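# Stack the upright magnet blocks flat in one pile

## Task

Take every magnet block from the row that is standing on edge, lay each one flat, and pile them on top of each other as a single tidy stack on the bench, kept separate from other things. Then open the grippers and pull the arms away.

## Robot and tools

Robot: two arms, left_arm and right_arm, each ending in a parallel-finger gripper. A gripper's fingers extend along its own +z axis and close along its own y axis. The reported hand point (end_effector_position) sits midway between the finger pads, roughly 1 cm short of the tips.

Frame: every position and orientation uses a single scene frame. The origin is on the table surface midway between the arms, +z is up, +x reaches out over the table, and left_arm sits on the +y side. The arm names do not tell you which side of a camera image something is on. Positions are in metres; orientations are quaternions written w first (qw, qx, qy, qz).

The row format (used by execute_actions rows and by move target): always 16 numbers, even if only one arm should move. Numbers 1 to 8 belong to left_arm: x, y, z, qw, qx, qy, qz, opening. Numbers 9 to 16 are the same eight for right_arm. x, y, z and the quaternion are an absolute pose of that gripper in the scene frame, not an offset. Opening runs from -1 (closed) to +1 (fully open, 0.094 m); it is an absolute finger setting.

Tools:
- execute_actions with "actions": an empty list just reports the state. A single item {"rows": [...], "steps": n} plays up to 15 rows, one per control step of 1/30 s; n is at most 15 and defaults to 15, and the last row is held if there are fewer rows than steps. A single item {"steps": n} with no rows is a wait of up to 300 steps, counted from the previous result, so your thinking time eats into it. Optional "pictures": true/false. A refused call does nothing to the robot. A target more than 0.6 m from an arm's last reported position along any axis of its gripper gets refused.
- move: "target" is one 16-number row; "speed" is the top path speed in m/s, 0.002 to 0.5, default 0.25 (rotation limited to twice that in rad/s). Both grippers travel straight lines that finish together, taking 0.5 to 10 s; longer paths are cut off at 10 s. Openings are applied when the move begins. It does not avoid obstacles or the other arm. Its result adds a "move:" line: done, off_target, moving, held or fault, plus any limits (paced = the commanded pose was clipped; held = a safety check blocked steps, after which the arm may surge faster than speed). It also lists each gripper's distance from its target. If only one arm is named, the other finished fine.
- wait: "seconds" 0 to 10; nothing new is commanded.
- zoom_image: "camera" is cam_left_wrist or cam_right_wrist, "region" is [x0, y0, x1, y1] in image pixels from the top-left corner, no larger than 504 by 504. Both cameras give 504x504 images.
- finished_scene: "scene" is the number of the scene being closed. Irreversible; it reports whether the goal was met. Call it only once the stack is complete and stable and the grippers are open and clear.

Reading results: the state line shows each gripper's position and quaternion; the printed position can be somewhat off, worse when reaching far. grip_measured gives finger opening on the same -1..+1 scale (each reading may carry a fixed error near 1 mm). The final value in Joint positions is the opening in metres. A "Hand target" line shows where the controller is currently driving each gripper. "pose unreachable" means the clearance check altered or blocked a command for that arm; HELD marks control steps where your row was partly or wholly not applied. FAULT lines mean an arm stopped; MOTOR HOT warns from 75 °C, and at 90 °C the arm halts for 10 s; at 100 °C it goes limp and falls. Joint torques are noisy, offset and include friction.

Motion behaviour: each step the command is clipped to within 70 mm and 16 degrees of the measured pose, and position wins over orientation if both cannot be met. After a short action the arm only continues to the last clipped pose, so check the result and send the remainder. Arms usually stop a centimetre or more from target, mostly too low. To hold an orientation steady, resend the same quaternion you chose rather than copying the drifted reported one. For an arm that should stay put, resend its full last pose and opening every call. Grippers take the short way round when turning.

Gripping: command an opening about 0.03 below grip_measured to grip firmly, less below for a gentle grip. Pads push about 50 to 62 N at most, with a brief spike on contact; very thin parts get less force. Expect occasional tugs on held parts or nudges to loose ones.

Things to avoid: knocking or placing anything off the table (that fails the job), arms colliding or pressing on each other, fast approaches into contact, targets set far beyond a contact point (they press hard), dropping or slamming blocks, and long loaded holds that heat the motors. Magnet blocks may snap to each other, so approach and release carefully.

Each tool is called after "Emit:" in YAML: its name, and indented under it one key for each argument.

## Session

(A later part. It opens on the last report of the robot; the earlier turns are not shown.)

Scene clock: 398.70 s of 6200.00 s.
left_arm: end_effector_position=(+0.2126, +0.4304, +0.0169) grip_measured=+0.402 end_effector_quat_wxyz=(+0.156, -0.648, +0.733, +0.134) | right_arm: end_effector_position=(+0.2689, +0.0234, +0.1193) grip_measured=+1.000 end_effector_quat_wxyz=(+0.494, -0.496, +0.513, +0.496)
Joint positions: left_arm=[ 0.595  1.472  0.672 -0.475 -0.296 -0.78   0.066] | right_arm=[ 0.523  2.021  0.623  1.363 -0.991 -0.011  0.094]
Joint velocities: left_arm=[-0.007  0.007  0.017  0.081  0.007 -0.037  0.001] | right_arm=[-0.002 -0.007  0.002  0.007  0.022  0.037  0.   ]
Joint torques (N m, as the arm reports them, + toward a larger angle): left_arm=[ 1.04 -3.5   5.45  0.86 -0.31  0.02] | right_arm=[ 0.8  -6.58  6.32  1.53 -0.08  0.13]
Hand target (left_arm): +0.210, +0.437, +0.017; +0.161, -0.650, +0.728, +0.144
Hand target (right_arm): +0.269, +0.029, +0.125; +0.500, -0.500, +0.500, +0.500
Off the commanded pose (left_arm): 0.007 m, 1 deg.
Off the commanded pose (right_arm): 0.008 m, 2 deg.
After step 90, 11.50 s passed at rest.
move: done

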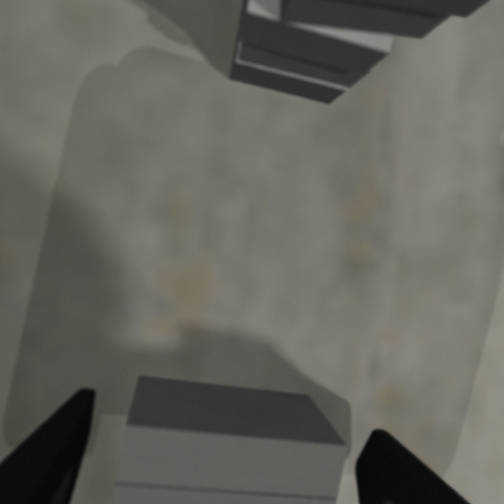

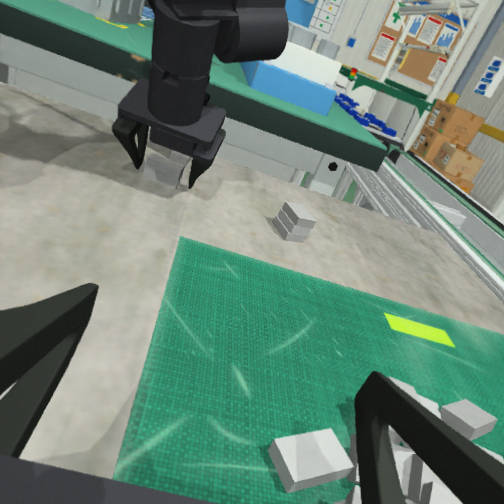

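Emit:
execute_actions:
  actions:
    - {"rows": [[0.2105,0.437,0.017,0.1614,-0.650,0.7283,0.1441,0.3,0.269,0.029,0.125,-0.5,0.5,-0.5,-0.5,1],[0.2105,0.437,0.017,0.1614,-0.650,0.7283,0.1441,0.22,0.269,0.029,0.125,-0.5,0.5,-0.5,-0.5,1],[0.2105,0.437,0.017,0.1614,-0.650,0.7283,0.1441,0.14,0.269,0.029,0.125,-0.5,0.5,-0.5,-0.5,1],[0.2105,0.437,0.017,0.1614,-0.650,0.7283,0.1441,0.08,0.269,0.029,0.125,-0.5,0.5,-0.5,-0.5,1],[0.2105,0.437,0.017,0.1614,-0.650,0.7283,0.1441,0.03,0.269,0.029,0.125,-0.5,0.5,-0.5,-0.5,1],[0.2105,0.437,0.017,0.1614,-0.650,0.7283,0.1441,0.0,0.269,0.029,0.125,-0.5,0.5,-0.5,-0.5,1],[0.2105,0.437,0.017,0.1614,-0.650,0.7283,0.1441,-0.03,0.269,0.029,0.125,-0.5,0.5,-0.5,-0.5,1],[0.2105,0.437,0.017,0.1614,-0.650,0.7283,0.1441,-0.05,0.269,0.029,0.125,-0.5,0.5,-0.5,-0.5,1],[0.2105,0.437,0.017,0.1614,-0.650,0.7283,0.1441,-0.07,0.269,0.029,0.125,-0.5,0.5,-0.5,-0.5,1],[0.2105,0.437,0.017,0.1614,-0.650,0.7283,0.1441,-0.085,0.269,0.029,0.125,-0.5,0.5,-0.5,-0.5,1],[0.2105,0.437,0.017,0.1614,-0.650,0.7283,0.1441,-0.10,0.269,0.029,0.125,-0.5,0.5,-0.5,-0.5,1],[0.2105,0.437,0.017,0.1614,-0.650,0.7283,0.1441,-0.11,0.269,0.029,0.125,-0.5,0.5,-0.5,-0.5,1],[0.2105,0.437,0.017,0.1614,-0.650,0.7283,0.1441,-0.12,0.269,0.029,0.125,-0.5,0.5,-0.5,-0.5,1],[0.2105,0.437,0.017,0.1614,-0.650,0.7283,0.1441,-0.13,0.269,0.029,0.125,-0.5,0.5,-0.5,-0.5,1],[0.2105,0.437,0.017,0.1614,-0.650,0.7283,0.1441,-0.135,0.269,0.029,0.125,-0.5,0.5,-0.5,-0.5,1]], "steps": 15}

Scene clock: 410.80 s of 6200.00 s.
left_arm: end_effector_position=(+0.2126, +0.4307, +0.0171) grip_measured=-0.100 end_effector_quat_wxyz=(+0.157, -0.648, +0.733, +0.135) | right_arm: end_effector_position=(+0.2689, +0.0234, +0.1193) grip_measured=+1.000 end_effector_quat_wxyz=(+0.494, -0.496, +0.513, +0.496)
Joint positions: left_arm=[ 0.595  1.472  0.672 -0.473 -0.298 -0.779  0.042] | right_arm=[ 0.523  2.021  0.623  1.363 -0.991 -0.011  0.094]
Joint velocities: left_arm=[ 0.007  0.007 -0.002  0.022 -0.037  0.051 -0.001] | right_arm=[ 0.007  0.002 -0.002 -0.051  0.007  0.022  0.   ]
Joint torques (N m, as the arm reports them, + toward a larger angle): left_arm=[ 1.03 -3.53  5.28  0.88 -0.28  0.04] | right_arm=[ 0.83 -6.61  6.37  1.5  -0.09  0.12]
Hand target (left_arm): +0.210, +0.437, +0.017; +0.161, -0.650, +0.728, +0.144
Hand target (right_arm): +0.269, +0.029, +0.125; +0.500, -0.500, +0.500, +0.500
Off the commanded pose (left_arm): 0.007 m, 1 deg.
Off the commanded pose (right_arm): 0.008 m, 2 deg.
Steps of this call (steps 1 to 90: nothing new was sent; then 8.60 s passed at rest; steps 91 to 105: all 15 steps of this action). Readings (end_effector_position):
91: left_arm (+0.2128, +0.4305, +0.0170) | right_arm (+0.2689, +0.0234, +0.1193)
92: left_arm (+0.2128, +0.4305, +0.0170) | right_arm (+0.2689, +0.0234, +0.1193)
94: left_arm (+0.2128, +0.4305, +0.0170) | right_arm (+0.2689, +0.0234, +0.1193)
98: left_arm (+0.2126, +0.4307, +0.0171) | right_arm (+0.2689, +0.0234, +0.1193)
105: the state above

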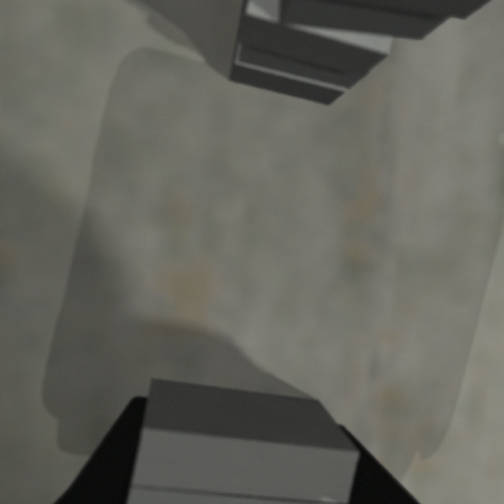

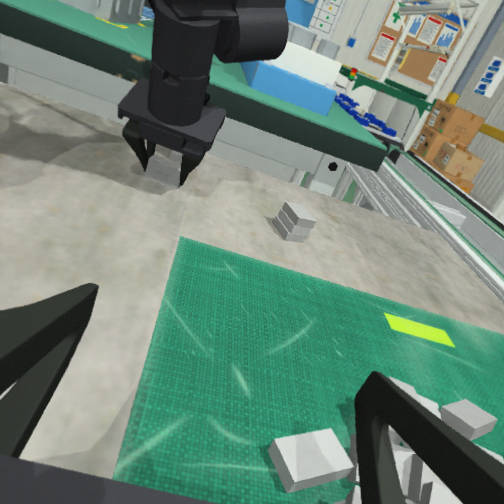

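Emit:
move:
  target: [0.2105,0.435,0.05,0.1614,-0.650,0.7283,0.1441,-0.135,0.269,0.029,0.125,-0.5,0.5,-0.5,-0.5,1]
  speed: 0.08

Emit:
move:
  target: [0.206,0.380,0.045,0.1614,-0.650,0.7283,0.1441,-0.135,0.269,0.029,0.125,-0.5,0.5,-0.5,-0.5,1]
  speed: 0.12

Scene clock: 415.67 s of 6200.00 s.
left_arm: end_effector_position=(+0.2022, +0.4230, +0.0315) grip_measured=-0.100 end_effector_quat_wxyz=(+0.130, -0.647, +0.739, +0.137) | right_arm: end_effector_position=(+0.2689, +0.0234, +0.1193) grip_measured=+1.000 end_effector_quat_wxyz=(+0.494, -0.496, +0.513, +0.496)
Joint positions: left_arm=[ 0.595  1.431  0.718 -0.618 -0.296 -0.779  0.042] | right_arm=[ 0.523  2.021  0.623  1.363 -0.991 -0.011  0.094]
Joint velocities: left_arm=[-0.012 -0.002 -0.002  0.007 -0.051 -0.051 -0.   ] | right_arm=[-0.022  0.017  0.007 -0.022 -0.066  0.022  0.   ]
Joint torques (N m, as the arm reports them, + toward a larger angle): left_arm=[ 0.43 -6.21  8.58  0.66 -0.33 -0.03] | right_arm=[ 0.83 -6.68  6.34  1.55 -0.09  0.11]
Hand target (left_arm): +0.210, +0.435, +0.050; +0.161, -0.650, +0.728, +0.144
Hand target (right_arm): +0.269, +0.029, +0.125; +0.500, -0.500, +0.500, +0.500
Off the commanded pose (left_arm): 0.024 m, 4 deg.
Off the commanded pose (right_arm): 0.008 m, 2 deg.
After step 90, 0.83 s passed at rest.
move: off_target (left_arm)

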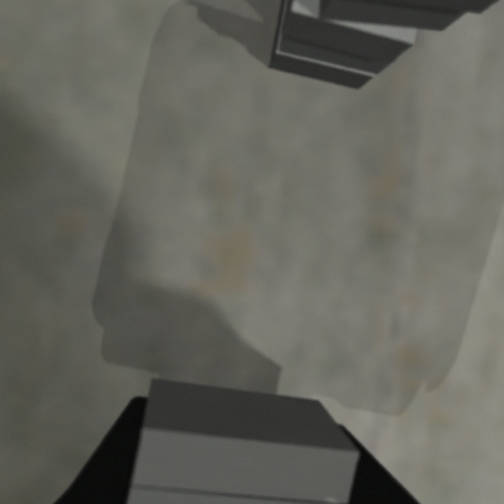

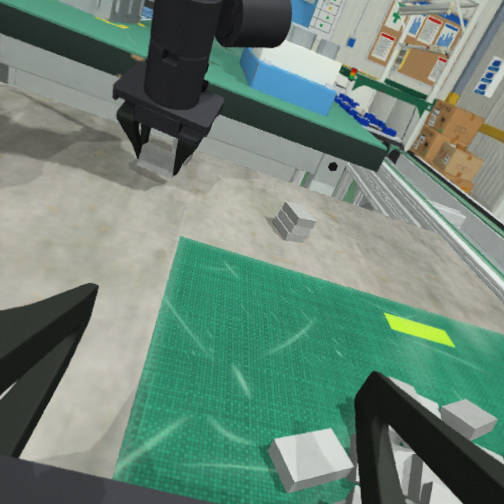

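Scene clock: 416.67 s of 6200.00 s.
left_arm: end_effector_position=(+0.2050, +0.3760, +0.0366) grip_measured=-0.100 end_effector_quat_wxyz=(+0.144, -0.651, +0.733, +0.133) | right_arm: end_effector_position=(+0.2689, +0.0234, +0.1193) grip_measured=+1.000 end_effector_quat_wxyz=(+0.494, -0.496, +0.513, +0.496)
Joint positions: left_arm=[ 0.396  1.32   0.653 -0.699 -0.34  -0.991  0.042] | right_arm=[ 0.523  2.021  0.623  1.363 -0.991 -0.011  0.094]
Joint velocities: left_arm=[-0.002 -0.012  0.007  0.007 -0.037 -0.037  0.   ] | right_arm=[ 0.002 -0.002 -0.002  0.007  0.037 -0.022  0.   ]
Joint torques (N m, as the arm reports them, + toward a larger angle): left_arm=[-1.19 -4.98  6.14  0.54 -0.49 -0.09] | right_arm=[ 0.75 -6.61  6.35  1.53 -0.08  0.12]
Hand target (left_arm): +0.206, +0.380, +0.045; +0.163, -0.650, +0.728, +0.144
Hand target (right_arm): +0.269, +0.029, +0.125; +0.500, -0.500, +0.500, +0.500
Off the commanded pose (left_arm): 0.009 m, 2 deg.
Off the commanded pose (right_arm): 0.008 m, 2 deg.
move: done

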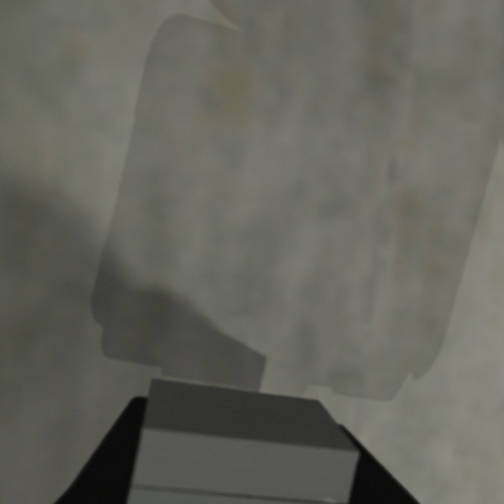

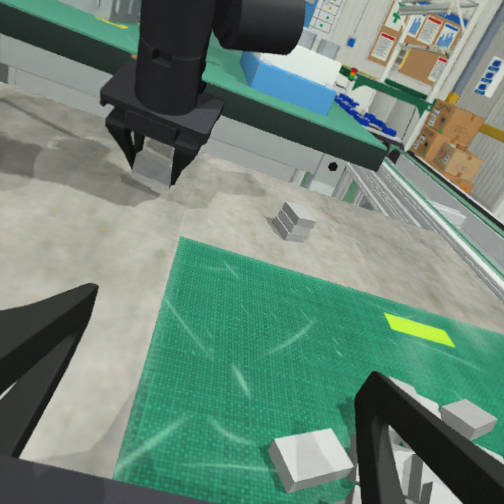

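Emit:
move:
  target: [0.206,0.381,0.020,0.1614,-0.650,0.7283,0.1441,-0.135,0.269,0.029,0.125,-0.5,0.5,-0.5,-0.5,1]
  speed: 0.05

Emit:
zoom_image:
  camera: "cam_right_wrist"
  region: [90, 80, 250, 240]

Scene clock: 421.93 s of 6200.00 s.
left_arm: end_effector_position=(+0.2038, +0.3752, +0.0184) grip_measured=-0.100 end_effector_quat_wxyz=(+0.148, -0.652, +0.732, +0.131) | right_arm: end_effector_position=(+0.2689, +0.0234, +0.1193) grip_measured=+1.000 end_effector_quat_wxyz=(+0.494, -0.496, +0.513, +0.496)
Joint positions: left_arm=[ 0.396  1.346  0.589 -0.6   -0.338 -0.994  0.042] | right_arm=[ 0.523  2.021  0.623  1.363 -0.991 -0.011  0.094]
Joint velocities: left_arm=[-0.027 -0.032  0.002  0.022 -0.081 -0.022  0.001] | right_arm=[ 0.017 -0.002 -0.002 -0.022  0.051 -0.037  0.   ]
Joint torques (N m, as the arm reports them, + toward a larger angle): left_arm=[-0.51 -2.52  5.34  0.81 -0.46 -0.04] | right_arm=[ 0.9  -6.56  6.3   1.53 -0.09  0.11]
Hand target (left_arm): +0.206, +0.381, +0.020; +0.161, -0.650, +0.728, +0.144
Hand target (right_arm): +0.269, +0.029, +0.125; +0.500, -0.500, +0.500, +0.500
Off the commanded pose (left_arm): 0.006 m, 2 deg.
Off the commanded pose (right_arm): 0.008 m, 2 deg.
After step 90, 1.30 s passed at rest.
move: done

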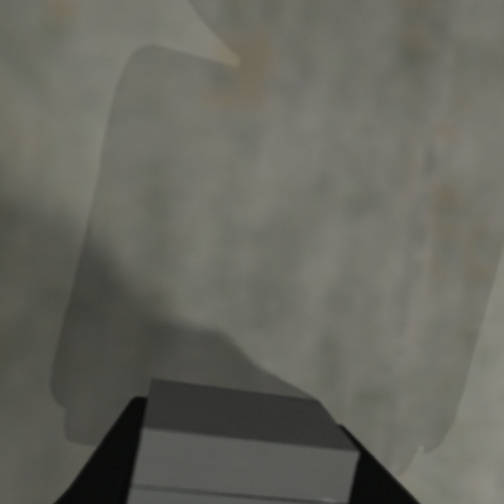

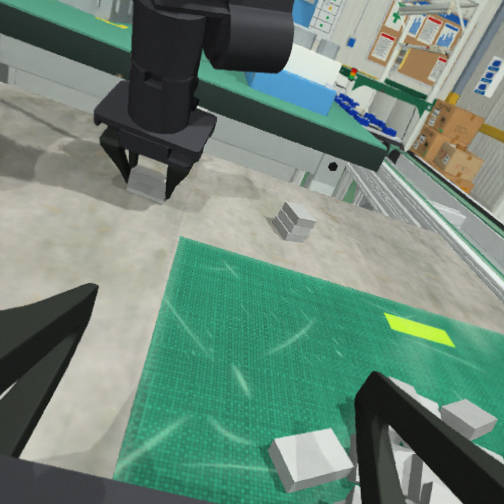

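Region (90, 80, 250, 240) of cam_right_wrist's 504x504 image, scaled by 3.150, with more detail than that image has.

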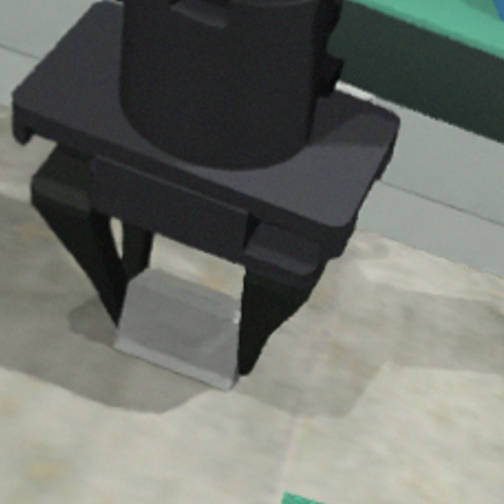

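Emit:
execute_actions:
  actions:
    - {"rows": [[0.206,0.381,0.018,0.1614,-0.650,0.7283,0.1441,-0.135,0.269,0.029,0.125,-0.5,0.5,-0.5,-0.5,1],[0.206,0.381,0.018,0.1614,-0.650,0.7283,0.1441,-0.135,0.269,0.029,0.125,-0.5,0.5,-0.5,-0.5,1],[0.206,0.381,0.018,0.1614,-0.650,0.7283,0.1441,-0.135,0.269,0.029,0.125,-0.5,0.5,-0.5,-0.5,1],[0.206,0.381,0.018,0.1614,-0.650,0.7283,0.1441,-0.135,0.269,0.029,0.125,-0.5,0.5,-0.5,-0.5,1],[0.206,0.381,0.018,0.1614,-0.650,0.7283,0.1441,-0.135,0.269,0.029,0.125,-0.5,0.5,-0.5,-0.5,1],[0.206,0.381,0.018,0.1614,-0.650,0.7283,0.1441,-0.135,0.269,0.029,0.125,-0.5,0.5,-0.5,-0.5,1],[0.206,0.381,0.018,0.1614,-0.650,0.7283,0.1441,-0.11,0.269,0.029,0.125,-0.5,0.5,-0.5,-0.5,1],[0.206,0.381,0.018,0.1614,-0.650,0.7283,0.1441,-0.10,0.269,0.029,0.125,-0.5,0.5,-0.5,-0.5,1],[0.206,0.381,0.018,0.1614,-0.650,0.7283,0.1441,-0.09,0.269,0.029,0.125,-0.5,0.5,-0.5,-0.5,1],[0.206,0.381,0.018,0.1614,-0.650,0.7283,0.1441,-0.075,0.269,0.029,0.125,-0.5,0.5,-0.5,-0.5,1],[0.206,0.381,0.018,0.1614,-0.650,0.7283,0.1441,-0.05,0.269,0.029,0.125,-0.5,0.5,-0.5,-0.5,1],[0.206,0.381,0.018,0.1614,-0.650,0.7283,0.1441,0.0,0.269,0.029,0.125,-0.5,0.5,-0.5,-0.5,1],[0.206,0.381,0.018,0.1614,-0.650,0.7283,0.1441,0.1,0.269,0.029,0.125,-0.5,0.5,-0.5,-0.5,1],[0.206,0.381,0.018,0.1614,-0.650,0.7283,0.1441,0.25,0.269,0.029,0.125,-0.5,0.5,-0.5,-0.5,1],[0.206,0.381,0.018,0.1614,-0.650,0.7283,0.1441,0.45,0.269,0.029,0.125,-0.5,0.5,-0.5,-0.5,1]], "steps": 15}

Scene clock: 430.30 s of 6200.00 s.
left_arm: end_effector_position=(+0.2049, +0.3768, +0.0180) grip_measured=+0.352 end_effector_quat_wxyz=(+0.154, -0.653, +0.730, +0.132) | right_arm: end_effector_position=(+0.2689, +0.0234, +0.1193) grip_measured=+1.000 end_effector_quat_wxyz=(+0.494, -0.496, +0.513, +0.496)
Joint positions: left_arm=[ 0.396  1.346  0.583 -0.583 -0.344 -0.994  0.064] | right_arm=[ 0.523  2.021  0.623  1.363 -0.991 -0.011  0.094]
Joint velocities: left_arm=[-0.012 -0.002  0.007 -0.007  0.051  0.022  0.191] | right_arm=[ 0.007 -0.007  0.002 -0.066  0.037 -0.022  0.   ]
Joint torques (N m, as the arm reports them, + toward a larger angle): left_arm=[-0.6  -2.12  5.39  0.74 -0.44 -0.02] | right_arm=[ 0.74 -6.64  6.36  1.53 -0.07  0.11]
Hand target (left_arm): +0.206, +0.381, +0.018; +0.161, -0.650, +0.728, +0.144
Hand target (right_arm): +0.269, +0.029, +0.125; +0.500, -0.500, +0.500, +0.500
Off the commanded pose (left_arm): 0.004 m, 2 deg.
Off the commanded pose (right_arm): 0.008 m, 2 deg.
Steps of this call (steps 1 to 90: nothing new was sent; then 4.87 s passed at rest; steps 91 to 105: all 15 steps of this action). Readings (end_effector_position):
91: left_arm (+0.2041, +0.3753, +0.0182) | right_arm (+0.2689, +0.0234, +0.1193)
92: left_arm (+0.2040, +0.3753, +0.0177) | right_arm (+0.2689, +0.0234, +0.1193)
94: left_arm (+0.2036, +0.3753, +0.0173) | right_arm (+0.2689, +0.0234, +0.1193)
98: left_arm (+0.2039, +0.3755, +0.0174) | right_arm (+0.2689, +0.0234, +0.1193)
105: the state above

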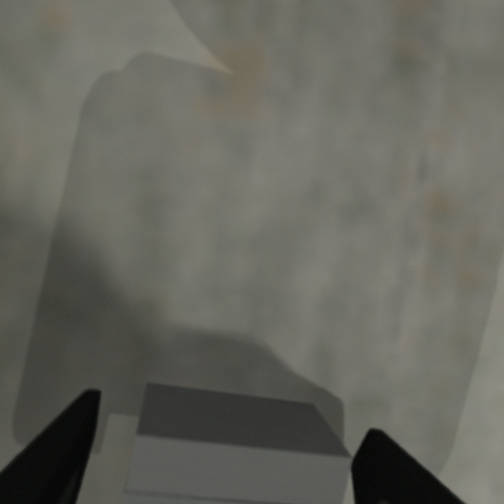

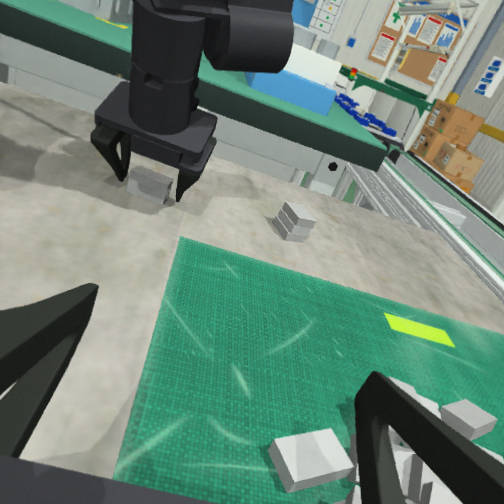

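Emit:
move:
  target: [0.208,0.379,0.05,-0.1295,-0.6558,0.7347,-0.1156,0.45,0.269,0.029,0.125,-0.5,0.5,-0.5,-0.5,1]
  speed: 0.2

Emit:
zoom_image:
  camera: "cam_right_wrist"
  region: [90, 60, 250, 240]

Scene clock: 436.17 s of 6200.00 s.
left_arm: end_effector_position=(+0.2039, +0.3737, +0.0436) grip_measured=+0.448 end_effector_quat_wxyz=(-0.141, -0.652, +0.737, -0.109) | right_arm: end_effector_position=(+0.2689, +0.0234, +0.1193) grip_measured=+1.000 end_effector_quat_wxyz=(+0.494, -0.496, +0.513, +0.496)
Joint positions: left_arm=[ 0.784  1.79   1.147 -1.233  0.191 -0.606  0.068] | right_arm=[ 0.523  2.021  0.623  1.363 -0.991 -0.011  0.094]
Joint velocities: left_arm=[ 0.012  0.007  0.002 -0.066 -0.022 -0.051  0.001] | right_arm=[-0.002 -0.007  0.012  0.022 -0.007 -0.007  0.   ]
Joint torques (N m, as the arm reports them, + toward a larger angle): left_arm=[ 0.9  -5.99  7.54 -0.41  0.18  0.  ] | right_arm=[ 0.84 -6.62  6.35  1.53 -0.08  0.11]
Hand target (left_arm): +0.207, +0.379, +0.049; -0.134, -0.654, +0.736, -0.114
Hand target (right_arm): +0.269, +0.029, +0.125; +0.500, -0.500, +0.500, +0.500
Off the commanded pose (left_arm): 0.009 m, 2 deg.
Off the commanded pose (right_arm): 0.008 m, 2 deg.
After step 90, 0.37 s passed at rest.
move: done

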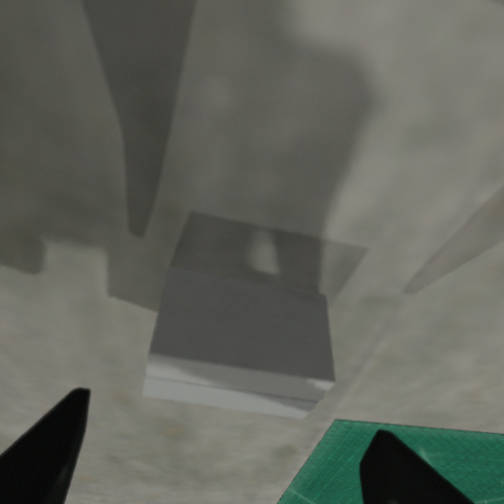

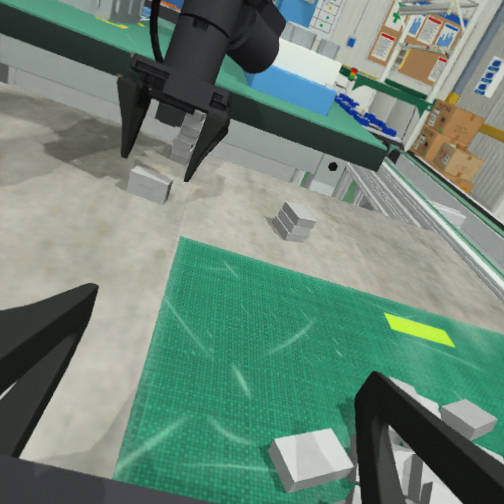

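Region (90, 60, 250, 240) of cam_right_wrist's 504x504 image, scaled by 2.800, with more detail than that image has.

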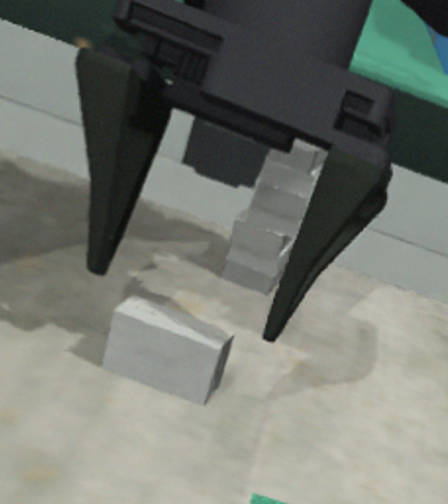

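Emit:
move:
  target: [0.209,0.380,0.024,-0.1295,-0.6558,0.7347,-0.1156,0.45,0.269,0.029,0.125,-0.5,0.5,-0.5,-0.5,1]
  speed: 0.06

Emit:
zoom_image:
  camera: "cam_right_wrist"
  region: [90, 60, 250, 240]

Scene clock: 444.53 s of 6200.00 s.
left_arm: end_effector_position=(+0.2087, +0.3778, +0.0253) grip_measured=+0.448 end_effector_quat_wxyz=(-0.134, -0.652, +0.738, -0.111) | right_arm: end_effector_position=(+0.2689, +0.0234, +0.1193) grip_measured=+1.000 end_effector_quat_wxyz=(+0.494, -0.496, +0.513, +0.496)
Joint positions: left_arm=[ 0.784  1.83   1.121 -1.155  0.195 -0.605  0.068] | right_arm=[ 0.523  2.021  0.623  1.363 -0.991 -0.011  0.094]
Joint velocities: left_arm=[ 0.007 -0.022  0.012 -0.007  0.037 -0.022  0.001] | right_arm=[-0.012 -0.007 -0.002  0.007 -0.022 -0.022  0.   ]
Joint torques (N m, as the arm reports them, + toward a larger angle): left_arm=[ 1.   -6.25  4.46 -0.14  0.2   0.  ] | right_arm=[ 0.81 -6.6   6.41  1.55 -0.07  0.11]
Hand target (left_arm): +0.209, +0.380, +0.024; -0.130, -0.656, +0.735, -0.116
Hand target (right_arm): +0.269, +0.029, +0.125; +0.500, -0.500, +0.500, +0.500
Off the commanded pose (left_arm): 0.003 m, 1 deg.
Off the commanded pose (right_arm): 0.008 m, 2 deg.
After step 90, 4.50 s passed at rest.
move: done

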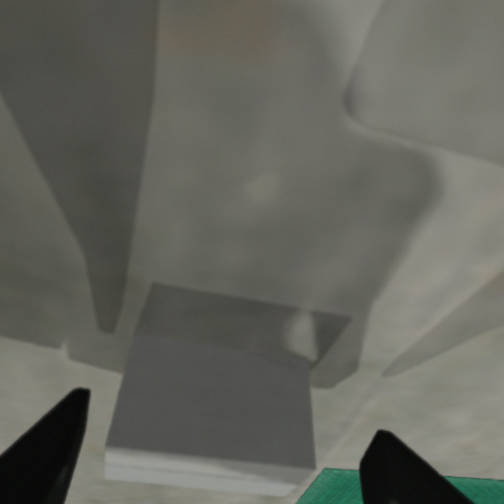

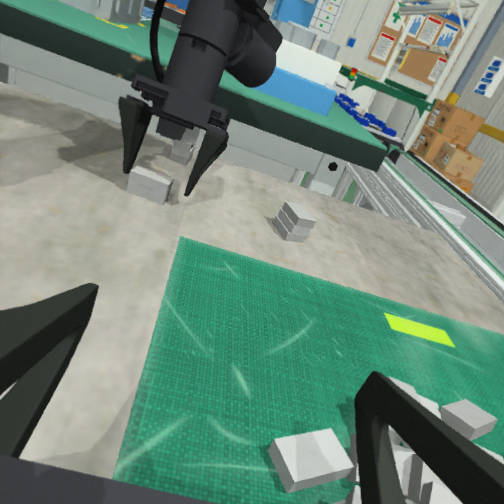

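Region (90, 60, 250, 240) of cam_right_wrist's 504x504 image, scaled by 2.800, with more detail than that image has.

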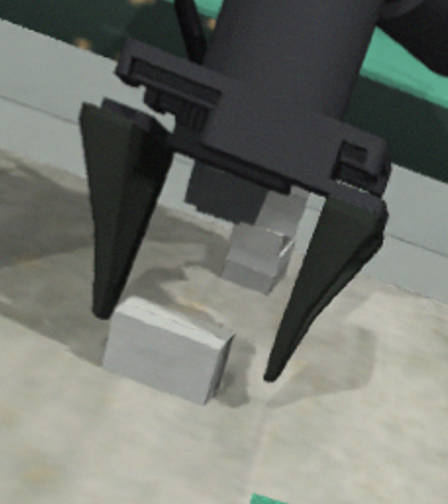

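Emit:
move:
  target: [0.204,0.377,0.0165,-0.1295,-0.6558,0.7347,-0.1156,0.45,0.269,0.029,0.125,-0.5,0.5,-0.5,-0.5,1]
  speed: 0.04

Emit:
zoom_image:
  camera: "cam_right_wrist"
  region: [90, 60, 250, 240]

Scene clock: 450.03 s of 6200.00 s.
left_arm: end_effector_position=(+0.2038, +0.3746, +0.0171) grip_measured=+0.448 end_effector_quat_wxyz=(-0.137, -0.654, +0.736, -0.112) | right_arm: end_effector_position=(+0.2689, +0.0234, +0.1193) grip_measured=+1.000 end_effector_quat_wxyz=(+0.494, -0.496, +0.513, +0.496)
Joint positions: left_arm=[ 0.791  1.83   1.083 -1.122  0.195 -0.603  0.068] | right_arm=[ 0.523  2.021  0.623  1.363 -0.991 -0.011  0.094]
Joint velocities: left_arm=[-0.012 -0.007 -0.007  0.022 -0.037 -0.007 -0.001] | right_arm=[-0.017 -0.002 -0.007  0.022  0.095 -0.037  0.   ]
Joint torques (N m, as the arm reports them, + toward a larger angle): left_arm=[ 0.96 -6.65  4.38 -0.12  0.14  0.01] | right_arm=[ 0.79 -6.64  6.29  1.55 -0.11  0.13]
Hand target (left_arm): +0.204, +0.377, +0.017; -0.130, -0.656, +0.735, -0.116
Hand target (right_arm): +0.269, +0.029, +0.125; +0.500, -0.500, +0.500, +0.500
Off the commanded pose (left_arm): 0.003 m, 1 deg.
Off the commanded pose (right_arm): 0.008 m, 2 deg.
After step 90, 1.73 s passed at rest.
move: done

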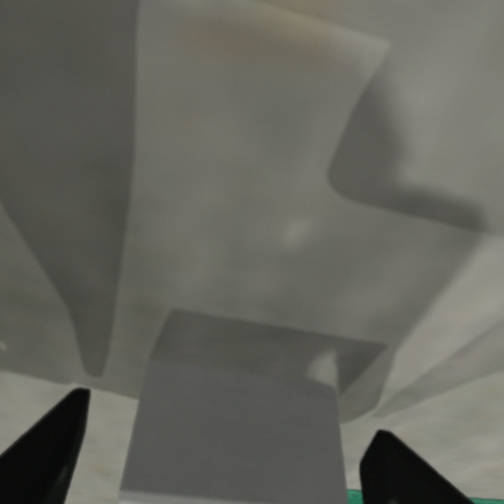

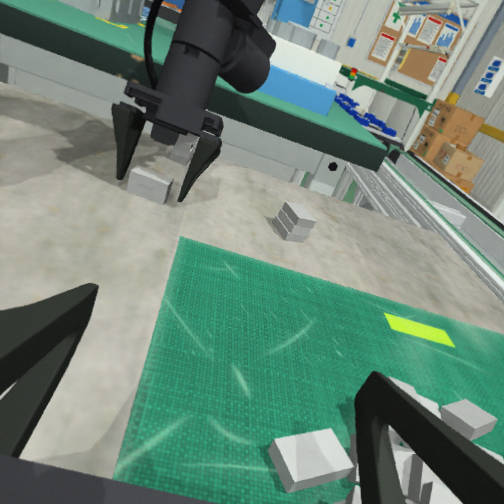

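Region (90, 60, 250, 240) of cam_right_wrist's 504x504 image, scaled by 2.800, with more detail than that image has.

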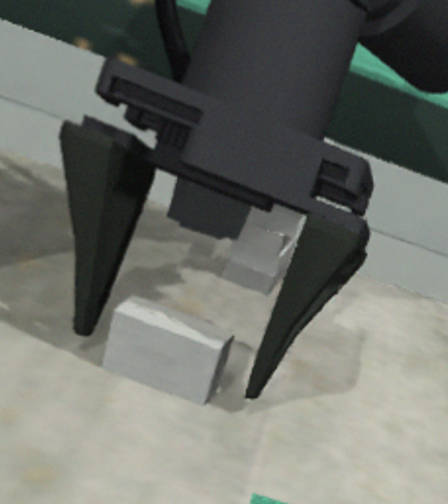

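Emit:
execute_actions:
  actions:
    - {"rows": [[0.204,0.377,0.0165,-0.1295,-0.6558,0.7347,-0.1156,0.33,0.269,0.029,0.125,-0.5,0.5,-0.5,-0.5,1],[0.204,0.377,0.0165,-0.1295,-0.6558,0.7347,-0.1156,0.22,0.269,0.029,0.125,-0.5,0.5,-0.5,-0.5,1],[0.204,0.377,0.0165,-0.1295,-0.6558,0.7347,-0.1156,0.14,0.269,0.029,0.125,-0.5,0.5,-0.5,-0.5,1],[0.204,0.377,0.0165,-0.1295,-0.6558,0.7347,-0.1156,0.08,0.269,0.029,0.125,-0.5,0.5,-0.5,-0.5,1],[0.204,0.377,0.0165,-0.1295,-0.6558,0.7347,-0.1156,0.03,0.269,0.029,0.125,-0.5,0.5,-0.5,-0.5,1],[0.204,0.377,0.0165,-0.1295,-0.6558,0.7347,-0.1156,0.0,0.269,0.029,0.125,-0.5,0.5,-0.5,-0.5,1],[0.204,0.377,0.0165,-0.1295,-0.6558,0.7347,-0.1156,-0.03,0.269,0.029,0.125,-0.5,0.5,-0.5,-0.5,1],[0.204,0.377,0.0165,-0.1295,-0.6558,0.7347,-0.1156,-0.05,0.269,0.029,0.125,-0.5,0.5,-0.5,-0.5,1],[0.204,0.377,0.0165,-0.1295,-0.6558,0.7347,-0.1156,-0.07,0.269,0.029,0.125,-0.5,0.5,-0.5,-0.5,1],[0.204,0.377,0.0165,-0.1295,-0.6558,0.7347,-0.1156,-0.085,0.269,0.029,0.125,-0.5,0.5,-0.5,-0.5,1],[0.204,0.377,0.0165,-0.1295,-0.6558,0.7347,-0.1156,-0.10,0.269,0.029,0.125,-0.5,0.5,-0.5,-0.5,1],[0.204,0.377,0.0165,-0.1295,-0.6558,0.7347,-0.1156,-0.11,0.269,0.029,0.125,-0.5,0.5,-0.5,-0.5,1],[0.204,0.377,0.0165,-0.1295,-0.6558,0.7347,-0.1156,-0.12,0.269,0.029,0.125,-0.5,0.5,-0.5,-0.5,1],[0.204,0.377,0.0165,-0.1295,-0.6558,0.7347,-0.1156,-0.13,0.269,0.029,0.125,-0.5,0.5,-0.5,-0.5,1],[0.204,0.377,0.0165,-0.1295,-0.6558,0.7347,-0.1156,-0.14,0.269,0.029,0.125,-0.5,0.5,-0.5,-0.5,1]], "steps": 15}

Emit:
zoom_image:
  camera: "cam_right_wrist"
  region: [90, 100, 230, 240]

Scene clock: 459.37 s of 6200.00 s.
left_arm: end_effector_position=(+0.2043, +0.3750, +0.0169) grip_measured=-0.101 end_effector_quat_wxyz=(-0.135, -0.653, +0.736, -0.112) | right_arm: end_effector_position=(+0.2689, +0.0234, +0.1193) grip_measured=+1.000 end_effector_quat_wxyz=(+0.494, -0.496, +0.513, +0.496)
Joint positions: left_arm=[ 0.791  1.83   1.083 -1.119  0.195 -0.602  0.042] | right_arm=[ 0.523  2.021  0.623  1.363 -0.991 -0.011  0.094]
Joint velocities: left_arm=[ 0.007 -0.007 -0.007  0.007 -0.066  0.007 -0.001] | right_arm=[-0.012 -0.007  0.017 -0.007  0.007 -0.051  0.   ]
Joint torques (N m, as the arm reports them, + toward a larger angle): left_arm=[ 0.95 -6.72  4.21 -0.13  0.15  0.04] | right_arm=[ 0.85 -6.67  6.32  1.56 -0.1   0.11]
Hand target (left_arm): +0.204, +0.377, +0.016; -0.130, -0.656, +0.735, -0.116
Hand target (right_arm): +0.269, +0.029, +0.125; +0.500, -0.500, +0.500, +0.500
Off the commanded pose (left_arm): 0.002 m, 1 deg.
Off the commanded pose (right_arm): 0.008 m, 2 deg.
Steps of this call (steps 1 to 90: nothing new was sent; then 5.83 s passed at rest; steps 91 to 105: all 15 steps of this action). Readings (end_effector_position):
91: left_arm (+0.2042, +0.3750, +0.0170) | right_arm (+0.2689, +0.0234, +0.1193)
92: left_arm (+0.2042, +0.3750, +0.0170) | right_arm (+0.2689, +0.0234, +0.1193)
94: left_arm (+0.2042, +0.3750, +0.0170) | right_arm (+0.2689, +0.0234, +0.1193)
98: left_arm (+0.2042, +0.3750, +0.0170) | right_arm (+0.2689, +0.0234, +0.1193)
105: the state above

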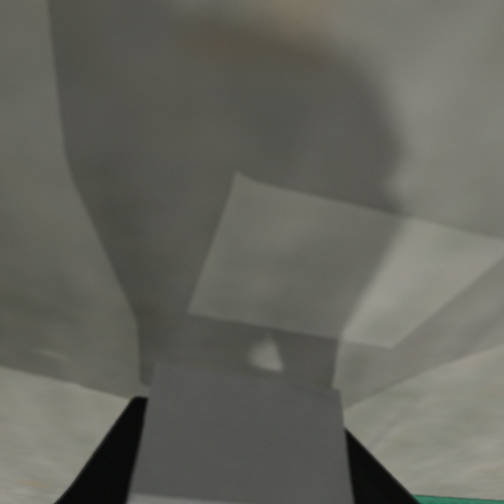

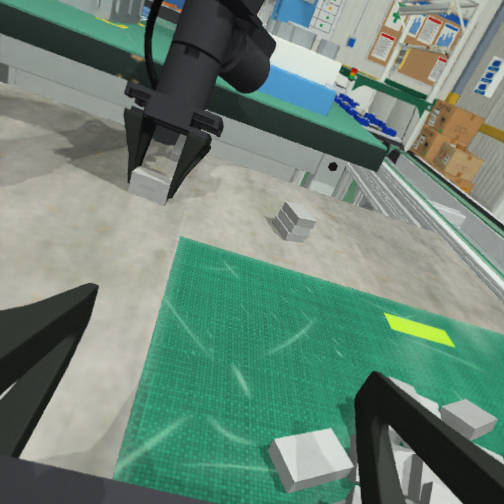

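Region (90, 100, 230, 240) of cam_right_wrist's 504x504 image, scaled by 3.600, with more detail than that image has.

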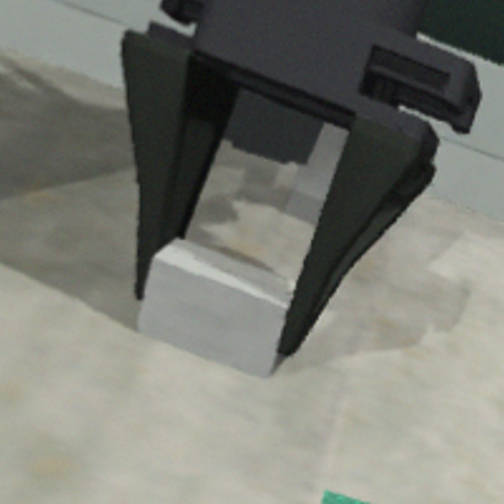

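Emit:
move:
  target: [0.206,0.372,0.09,-0.1295,-0.6558,0.7347,-0.1156,-0.14,0.269,0.029,0.125,-0.5,0.5,-0.5,-0.5,1]
  speed: 0.12

Emit:
move:
  target: [0.29,0.37,0.16,0.30,-0.182,0.936,0.058,-0.14,0.269,0.029,0.125,-0.5,0.5,-0.5,-0.5,1]
  speed: 0.15

Scene clock: 468.87 s of 6200.00 s.
left_arm: end_effector_position=(+0.2011, +0.3717, +0.0759) grip_measured=-0.101 end_effector_quat_wxyz=(-0.145, -0.655, +0.734, -0.112) | right_arm: end_effector_position=(+0.2689, +0.0234, +0.1193) grip_measured=+1.000 end_effector_quat_wxyz=(+0.494, -0.496, +0.513, +0.496)
Joint positions: left_arm=[ 0.791  1.744  1.224 -1.365  0.195 -0.606  0.042] | right_arm=[ 0.523  2.021  0.623  1.363 -0.991 -0.011  0.094]
Joint velocities: left_arm=[-0.012 -0.017  0.002  0.007 -0.022  0.007 -0.   ] | right_arm=[-0.017  0.022 -0.017 -0.037 -0.037 -0.125  0.   ]
Joint torques (N m, as the arm reports them, + toward a larger angle): left_arm=[-0.47 -8.32  7.7  -0.54  0.21 -0.09] | right_arm=[ 0.79 -6.58  6.33  1.52 -0.08  0.11]
Hand target (left_arm): +0.206, +0.372, +0.090; -0.130, -0.656, +0.735, -0.116
Hand target (right_arm): +0.269, +0.029, +0.125; +0.500, -0.500, +0.500, +0.500
Off the commanded pose (left_arm): 0.015 m, 2 deg.
Off the commanded pose (right_arm): 0.008 m, 2 deg.
After step 90, 5.30 s passed at rest.
move: off_target (left_arm)

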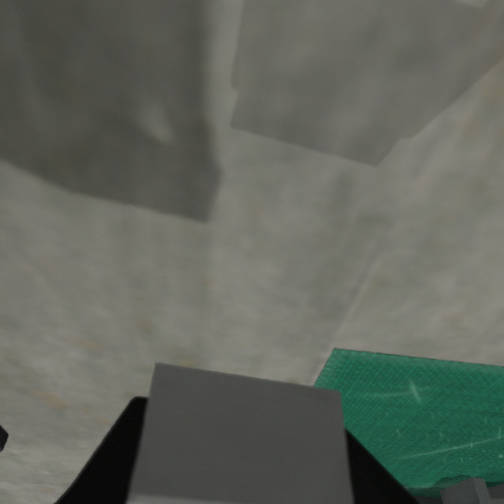

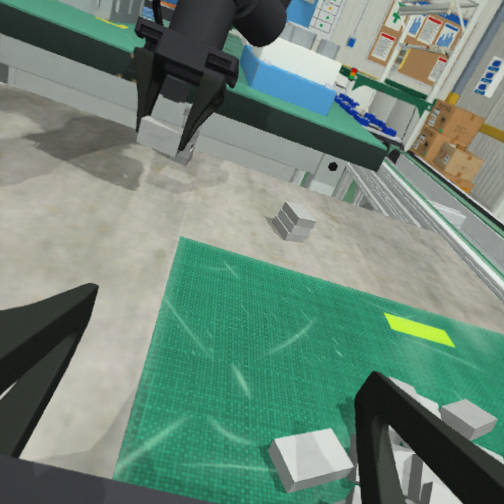

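Scene clock: 474.10 s of 6200.00 s.
left_arm: end_effector_position=(+0.2779, +0.3692, +0.1413) grip_measured=-0.100 end_effector_quat_wxyz=(+0.260, -0.202, +0.943, +0.049) | right_arm: end_effector_position=(+0.2689, +0.0234, +0.1193) grip_measured=+1.000 end_effector_quat_wxyz=(+0.494, -0.496, +0.513, +0.496)
Joint positions: left_arm=[ 0.521  1.179  0.909 -0.771  0.078  0.107  0.042] | right_arm=[ 0.523  2.021  0.623  1.363 -0.991 -0.011  0.094]
Joint velocities: left_arm=[ 0.002  0.012  0.002 -0.022 -0.051  0.007  0.   ] | right_arm=[ 0.012 -0.002 -0.002  0.007  0.022 -0.066  0.   ]
Joint torques (N m, as the arm reports them, + toward a larger angle): left_arm=[-0.93 -5.12  7.4   1.47  0.18  0.06] | right_arm=[ 0.73 -6.55  6.31  1.53 -0.09  0.09]
Hand target (left_arm): +0.290, +0.370, +0.160; +0.302, -0.186, +0.933, +0.057
Hand target (right_arm): +0.269, +0.029, +0.125; +0.500, -0.500, +0.500, +0.500
Off the commanded pose (left_arm): 0.022 m, 5 deg.
Off the commanded pose (right_arm): 0.008 m, 2 deg.
move: off_target (left_arm)

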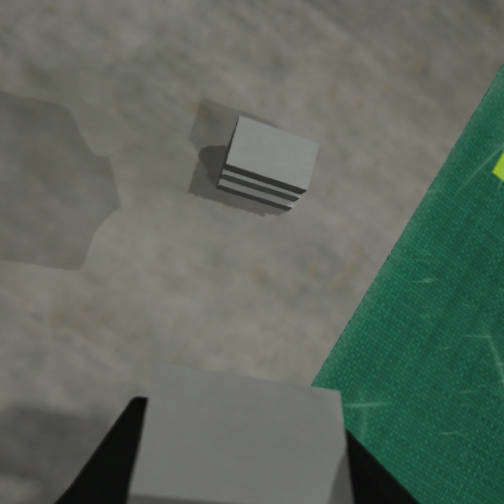

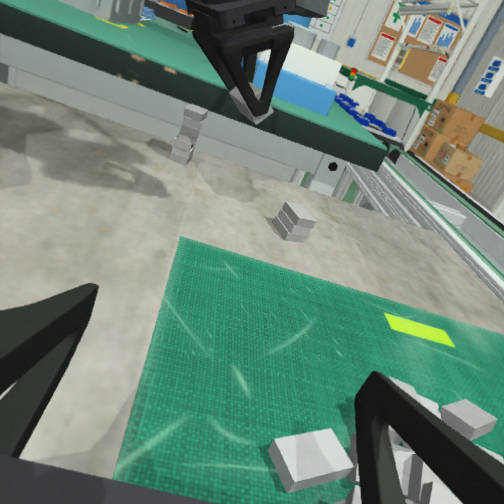

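Emit:
move:
  target: [0.390,0.399,0.115,0.5832,-0.1331,0.7954,0.0976,-0.14,0.269,0.029,0.125,-0.5,0.5,-0.5,-0.5,1]
  speed: 0.15

Emit:
zoom_image:
  camera: "cam_right_wrist"
  region: [230, 110, 390, 270]

Scene clock: 490.47 s of 6200.00 s.
left_arm: end_effector_position=(+0.3814, +0.4025, +0.0916) grip_measured=-0.100 end_effector_quat_wxyz=(+0.550, -0.150, +0.817, +0.092) | right_arm: end_effector_position=(+0.2689, +0.0234, +0.1193) grip_measured=+1.000 end_effector_quat_wxyz=(+0.494, -0.496, +0.513, +0.496)
Joint positions: left_arm=[0.495 1.562 0.429 0.739 0.164 0.051 0.042] | right_arm=[ 0.523  2.021  0.623  1.363 -0.991 -0.011  0.094]
Joint velocities: left_arm=[-0.002 -0.002 -0.002  0.022  0.007 -0.066  0.   ] | right_arm=[ 0.002  0.012  0.007 -0.007 -0.037 -0.007  0.   ]
Joint torques (N m, as the arm reports them, + toward a larger angle): left_arm=[-1.11 -4.68  6.12  2.25  0.13 -0.09] | right_arm=[ 0.81 -6.59  6.32  1.54 -0.09  0.13]
Hand target (left_arm): +0.392, +0.400, +0.112; +0.583, -0.135, +0.795, +0.093
Hand target (right_arm): +0.269, +0.029, +0.125; +0.500, -0.500, +0.500, +0.500
Off the commanded pose (left_arm): 0.025 m, 5 deg.
Off the commanded pose (right_arm): 0.008 m, 2 deg.
After step 90, 10.20 s passed at rest.
move: off_target (left_arm)

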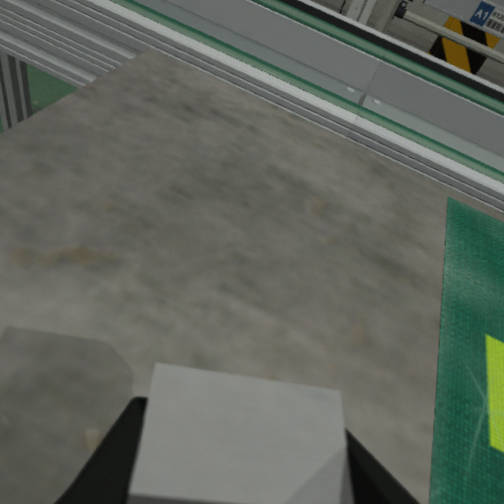

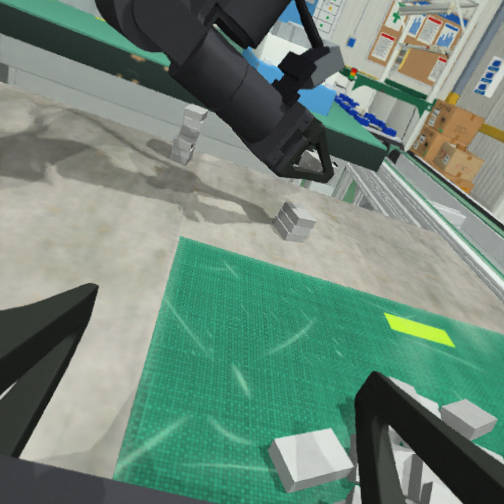

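Region (230, 110, 390, 270) of cam_right_wrist's 504x504 image, scaled by 3.150, with more detail than that image has.

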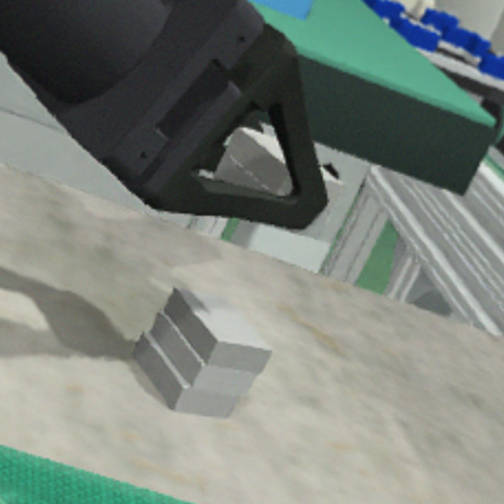

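Emit:
move:
  target: [0.388,0.392,0.095,0.6005,-0.1309,0.7825,0.1005,-0.14,0.269,0.029,0.125,-0.5,0.5,-0.5,-0.5,1]
  speed: 0.06

Emit:
zoom_image:
  camera: "cam_right_wrist"
  region: [230, 110, 390, 270]

Scene clock: 496.83 s of 6200.00 s.
left_arm: end_effector_position=(+0.3810, +0.3921, +0.0763) grip_measured=-0.100 end_effector_quat_wxyz=(+0.571, -0.139, +0.804, +0.091) | right_arm: end_effector_position=(+0.2689, +0.0234, +0.1193) grip_measured=+1.000 end_effector_quat_wxyz=(+0.494, -0.496, +0.513, +0.496)
Joint positions: left_arm=[0.472 1.674 0.355 0.976 0.161 0.044 0.042] | right_arm=[ 0.523  2.021  0.623  1.363 -0.991 -0.011  0.094]
Joint velocities: left_arm=[ 0.002 -0.007 -0.007  0.066  0.007  0.007  0.001] | right_arm=[ 0.007 -0.017 -0.012 -0.022  0.051  0.066  0.   ]
Joint torques (N m, as the arm reports them, + toward a larger angle): left_arm=[-1.15 -4.83  4.68  2.27 -0.02 -0.06] | right_arm=[ 0.77 -6.63  6.34  1.53 -0.08  0.11]
Hand target (left_arm): +0.388, +0.392, +0.094; +0.600, -0.131, +0.783, +0.099
Hand target (right_arm): +0.269, +0.029, +0.125; +0.500, -0.500, +0.500, +0.500
Off the commanded pose (left_arm): 0.020 m, 4 deg.
Off the commanded pose (right_arm): 0.008 m, 2 deg.
After step 90, 1.77 s passed at rest.
move: off_target (left_arm)

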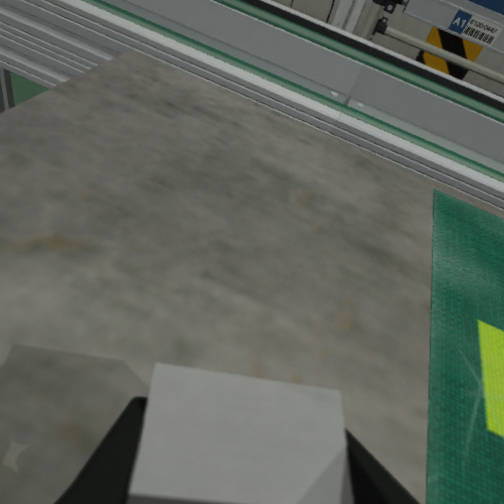

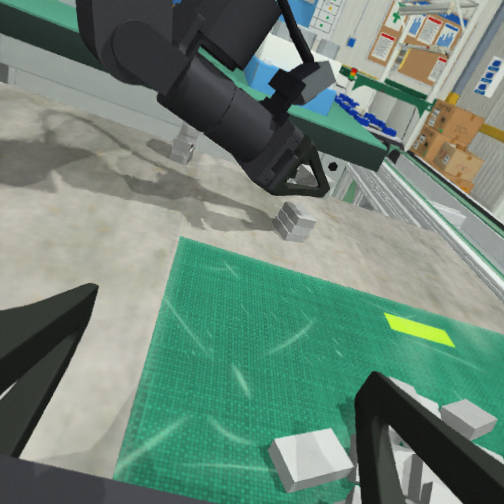

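Region (230, 110, 390, 270) of cam_right_wrist's 504x504 image, scaled by 3.150, with more detail than that image has.

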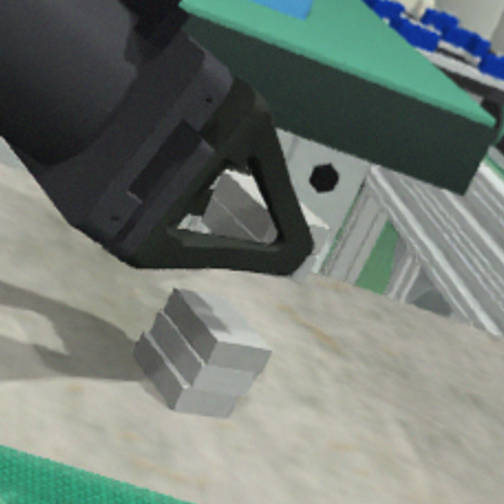

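Emit:
move:
  target: [0.384,0.394,0.076,0.590,-0.132,0.790,0.099,-0.14,0.269,0.029,0.125,-0.5,0.5,-0.5,-0.5,1]
  speed: 0.04

Emit:
zoom_image:
  camera: "cam_right_wrist"
  region: [240, 130, 380, 270]

Scene clock: 501.30 s of 6200.00 s.
left_arm: end_effector_position=(+0.3787, +0.3909, +0.0585) grip_measured=-0.100 end_effector_quat_wxyz=(+0.562, -0.142, +0.810, +0.088) | right_arm: end_effector_position=(+0.2689, +0.0234, +0.1193) grip_measured=+1.000 end_effector_quat_wxyz=(+0.494, -0.496, +0.513, +0.496)
Joint positions: left_arm=[0.472 1.747 0.342 1.038 0.161 0.044 0.042] | right_arm=[ 0.523  2.021  0.623  1.363 -0.991 -0.011  0.094]
Joint velocities: left_arm=[-0.002  0.002  0.012 -0.037 -0.007 -0.037 -0.   ] | right_arm=[-0.012 -0.017  0.007 -0.051 -0.066 -0.037  0.   ]
Joint torques (N m, as the arm reports them, + toward a larger angle): left_arm=[ 0.08 -5.01  4.07  2.24  0.05  0.01] | right_arm=[ 0.73 -6.65  6.33  1.53 -0.09  0.1 ]
Hand target (left_arm): +0.384, +0.394, +0.076; +0.589, -0.132, +0.791, +0.099
Hand target (right_arm): +0.269, +0.029, +0.125; +0.500, -0.500, +0.500, +0.500
Off the commanded pose (left_arm): 0.019 m, 4 deg.
Off the commanded pose (right_arm): 0.008 m, 2 deg.
After step 90, 0.37 s passed at rest.
move: off_target (left_arm)

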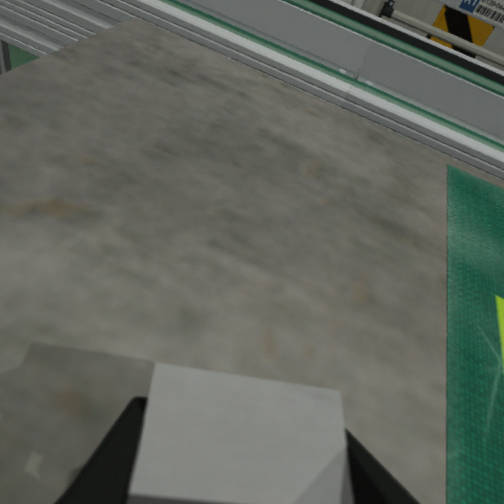

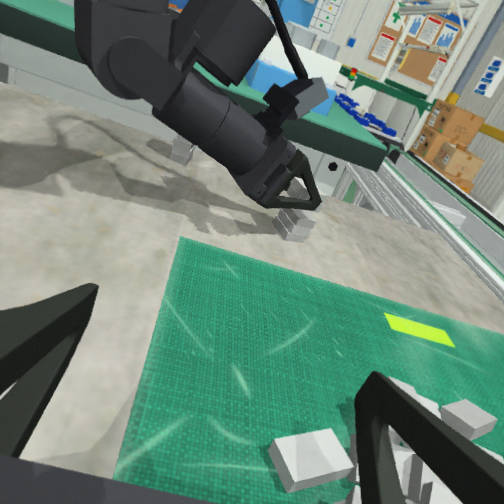

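Region (240, 130, 380, 270) of cam_right_wrist's 504x504 image, scaled by 3.600, with more detail than that image has.

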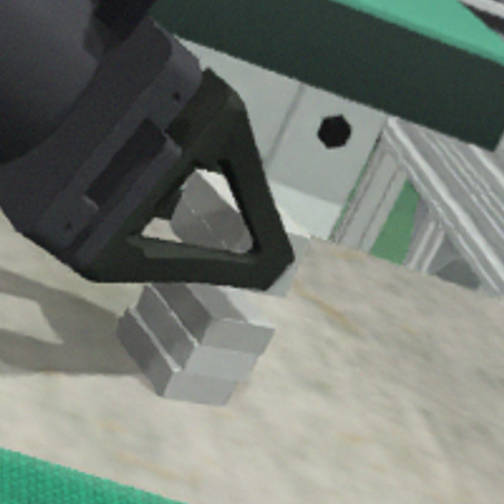

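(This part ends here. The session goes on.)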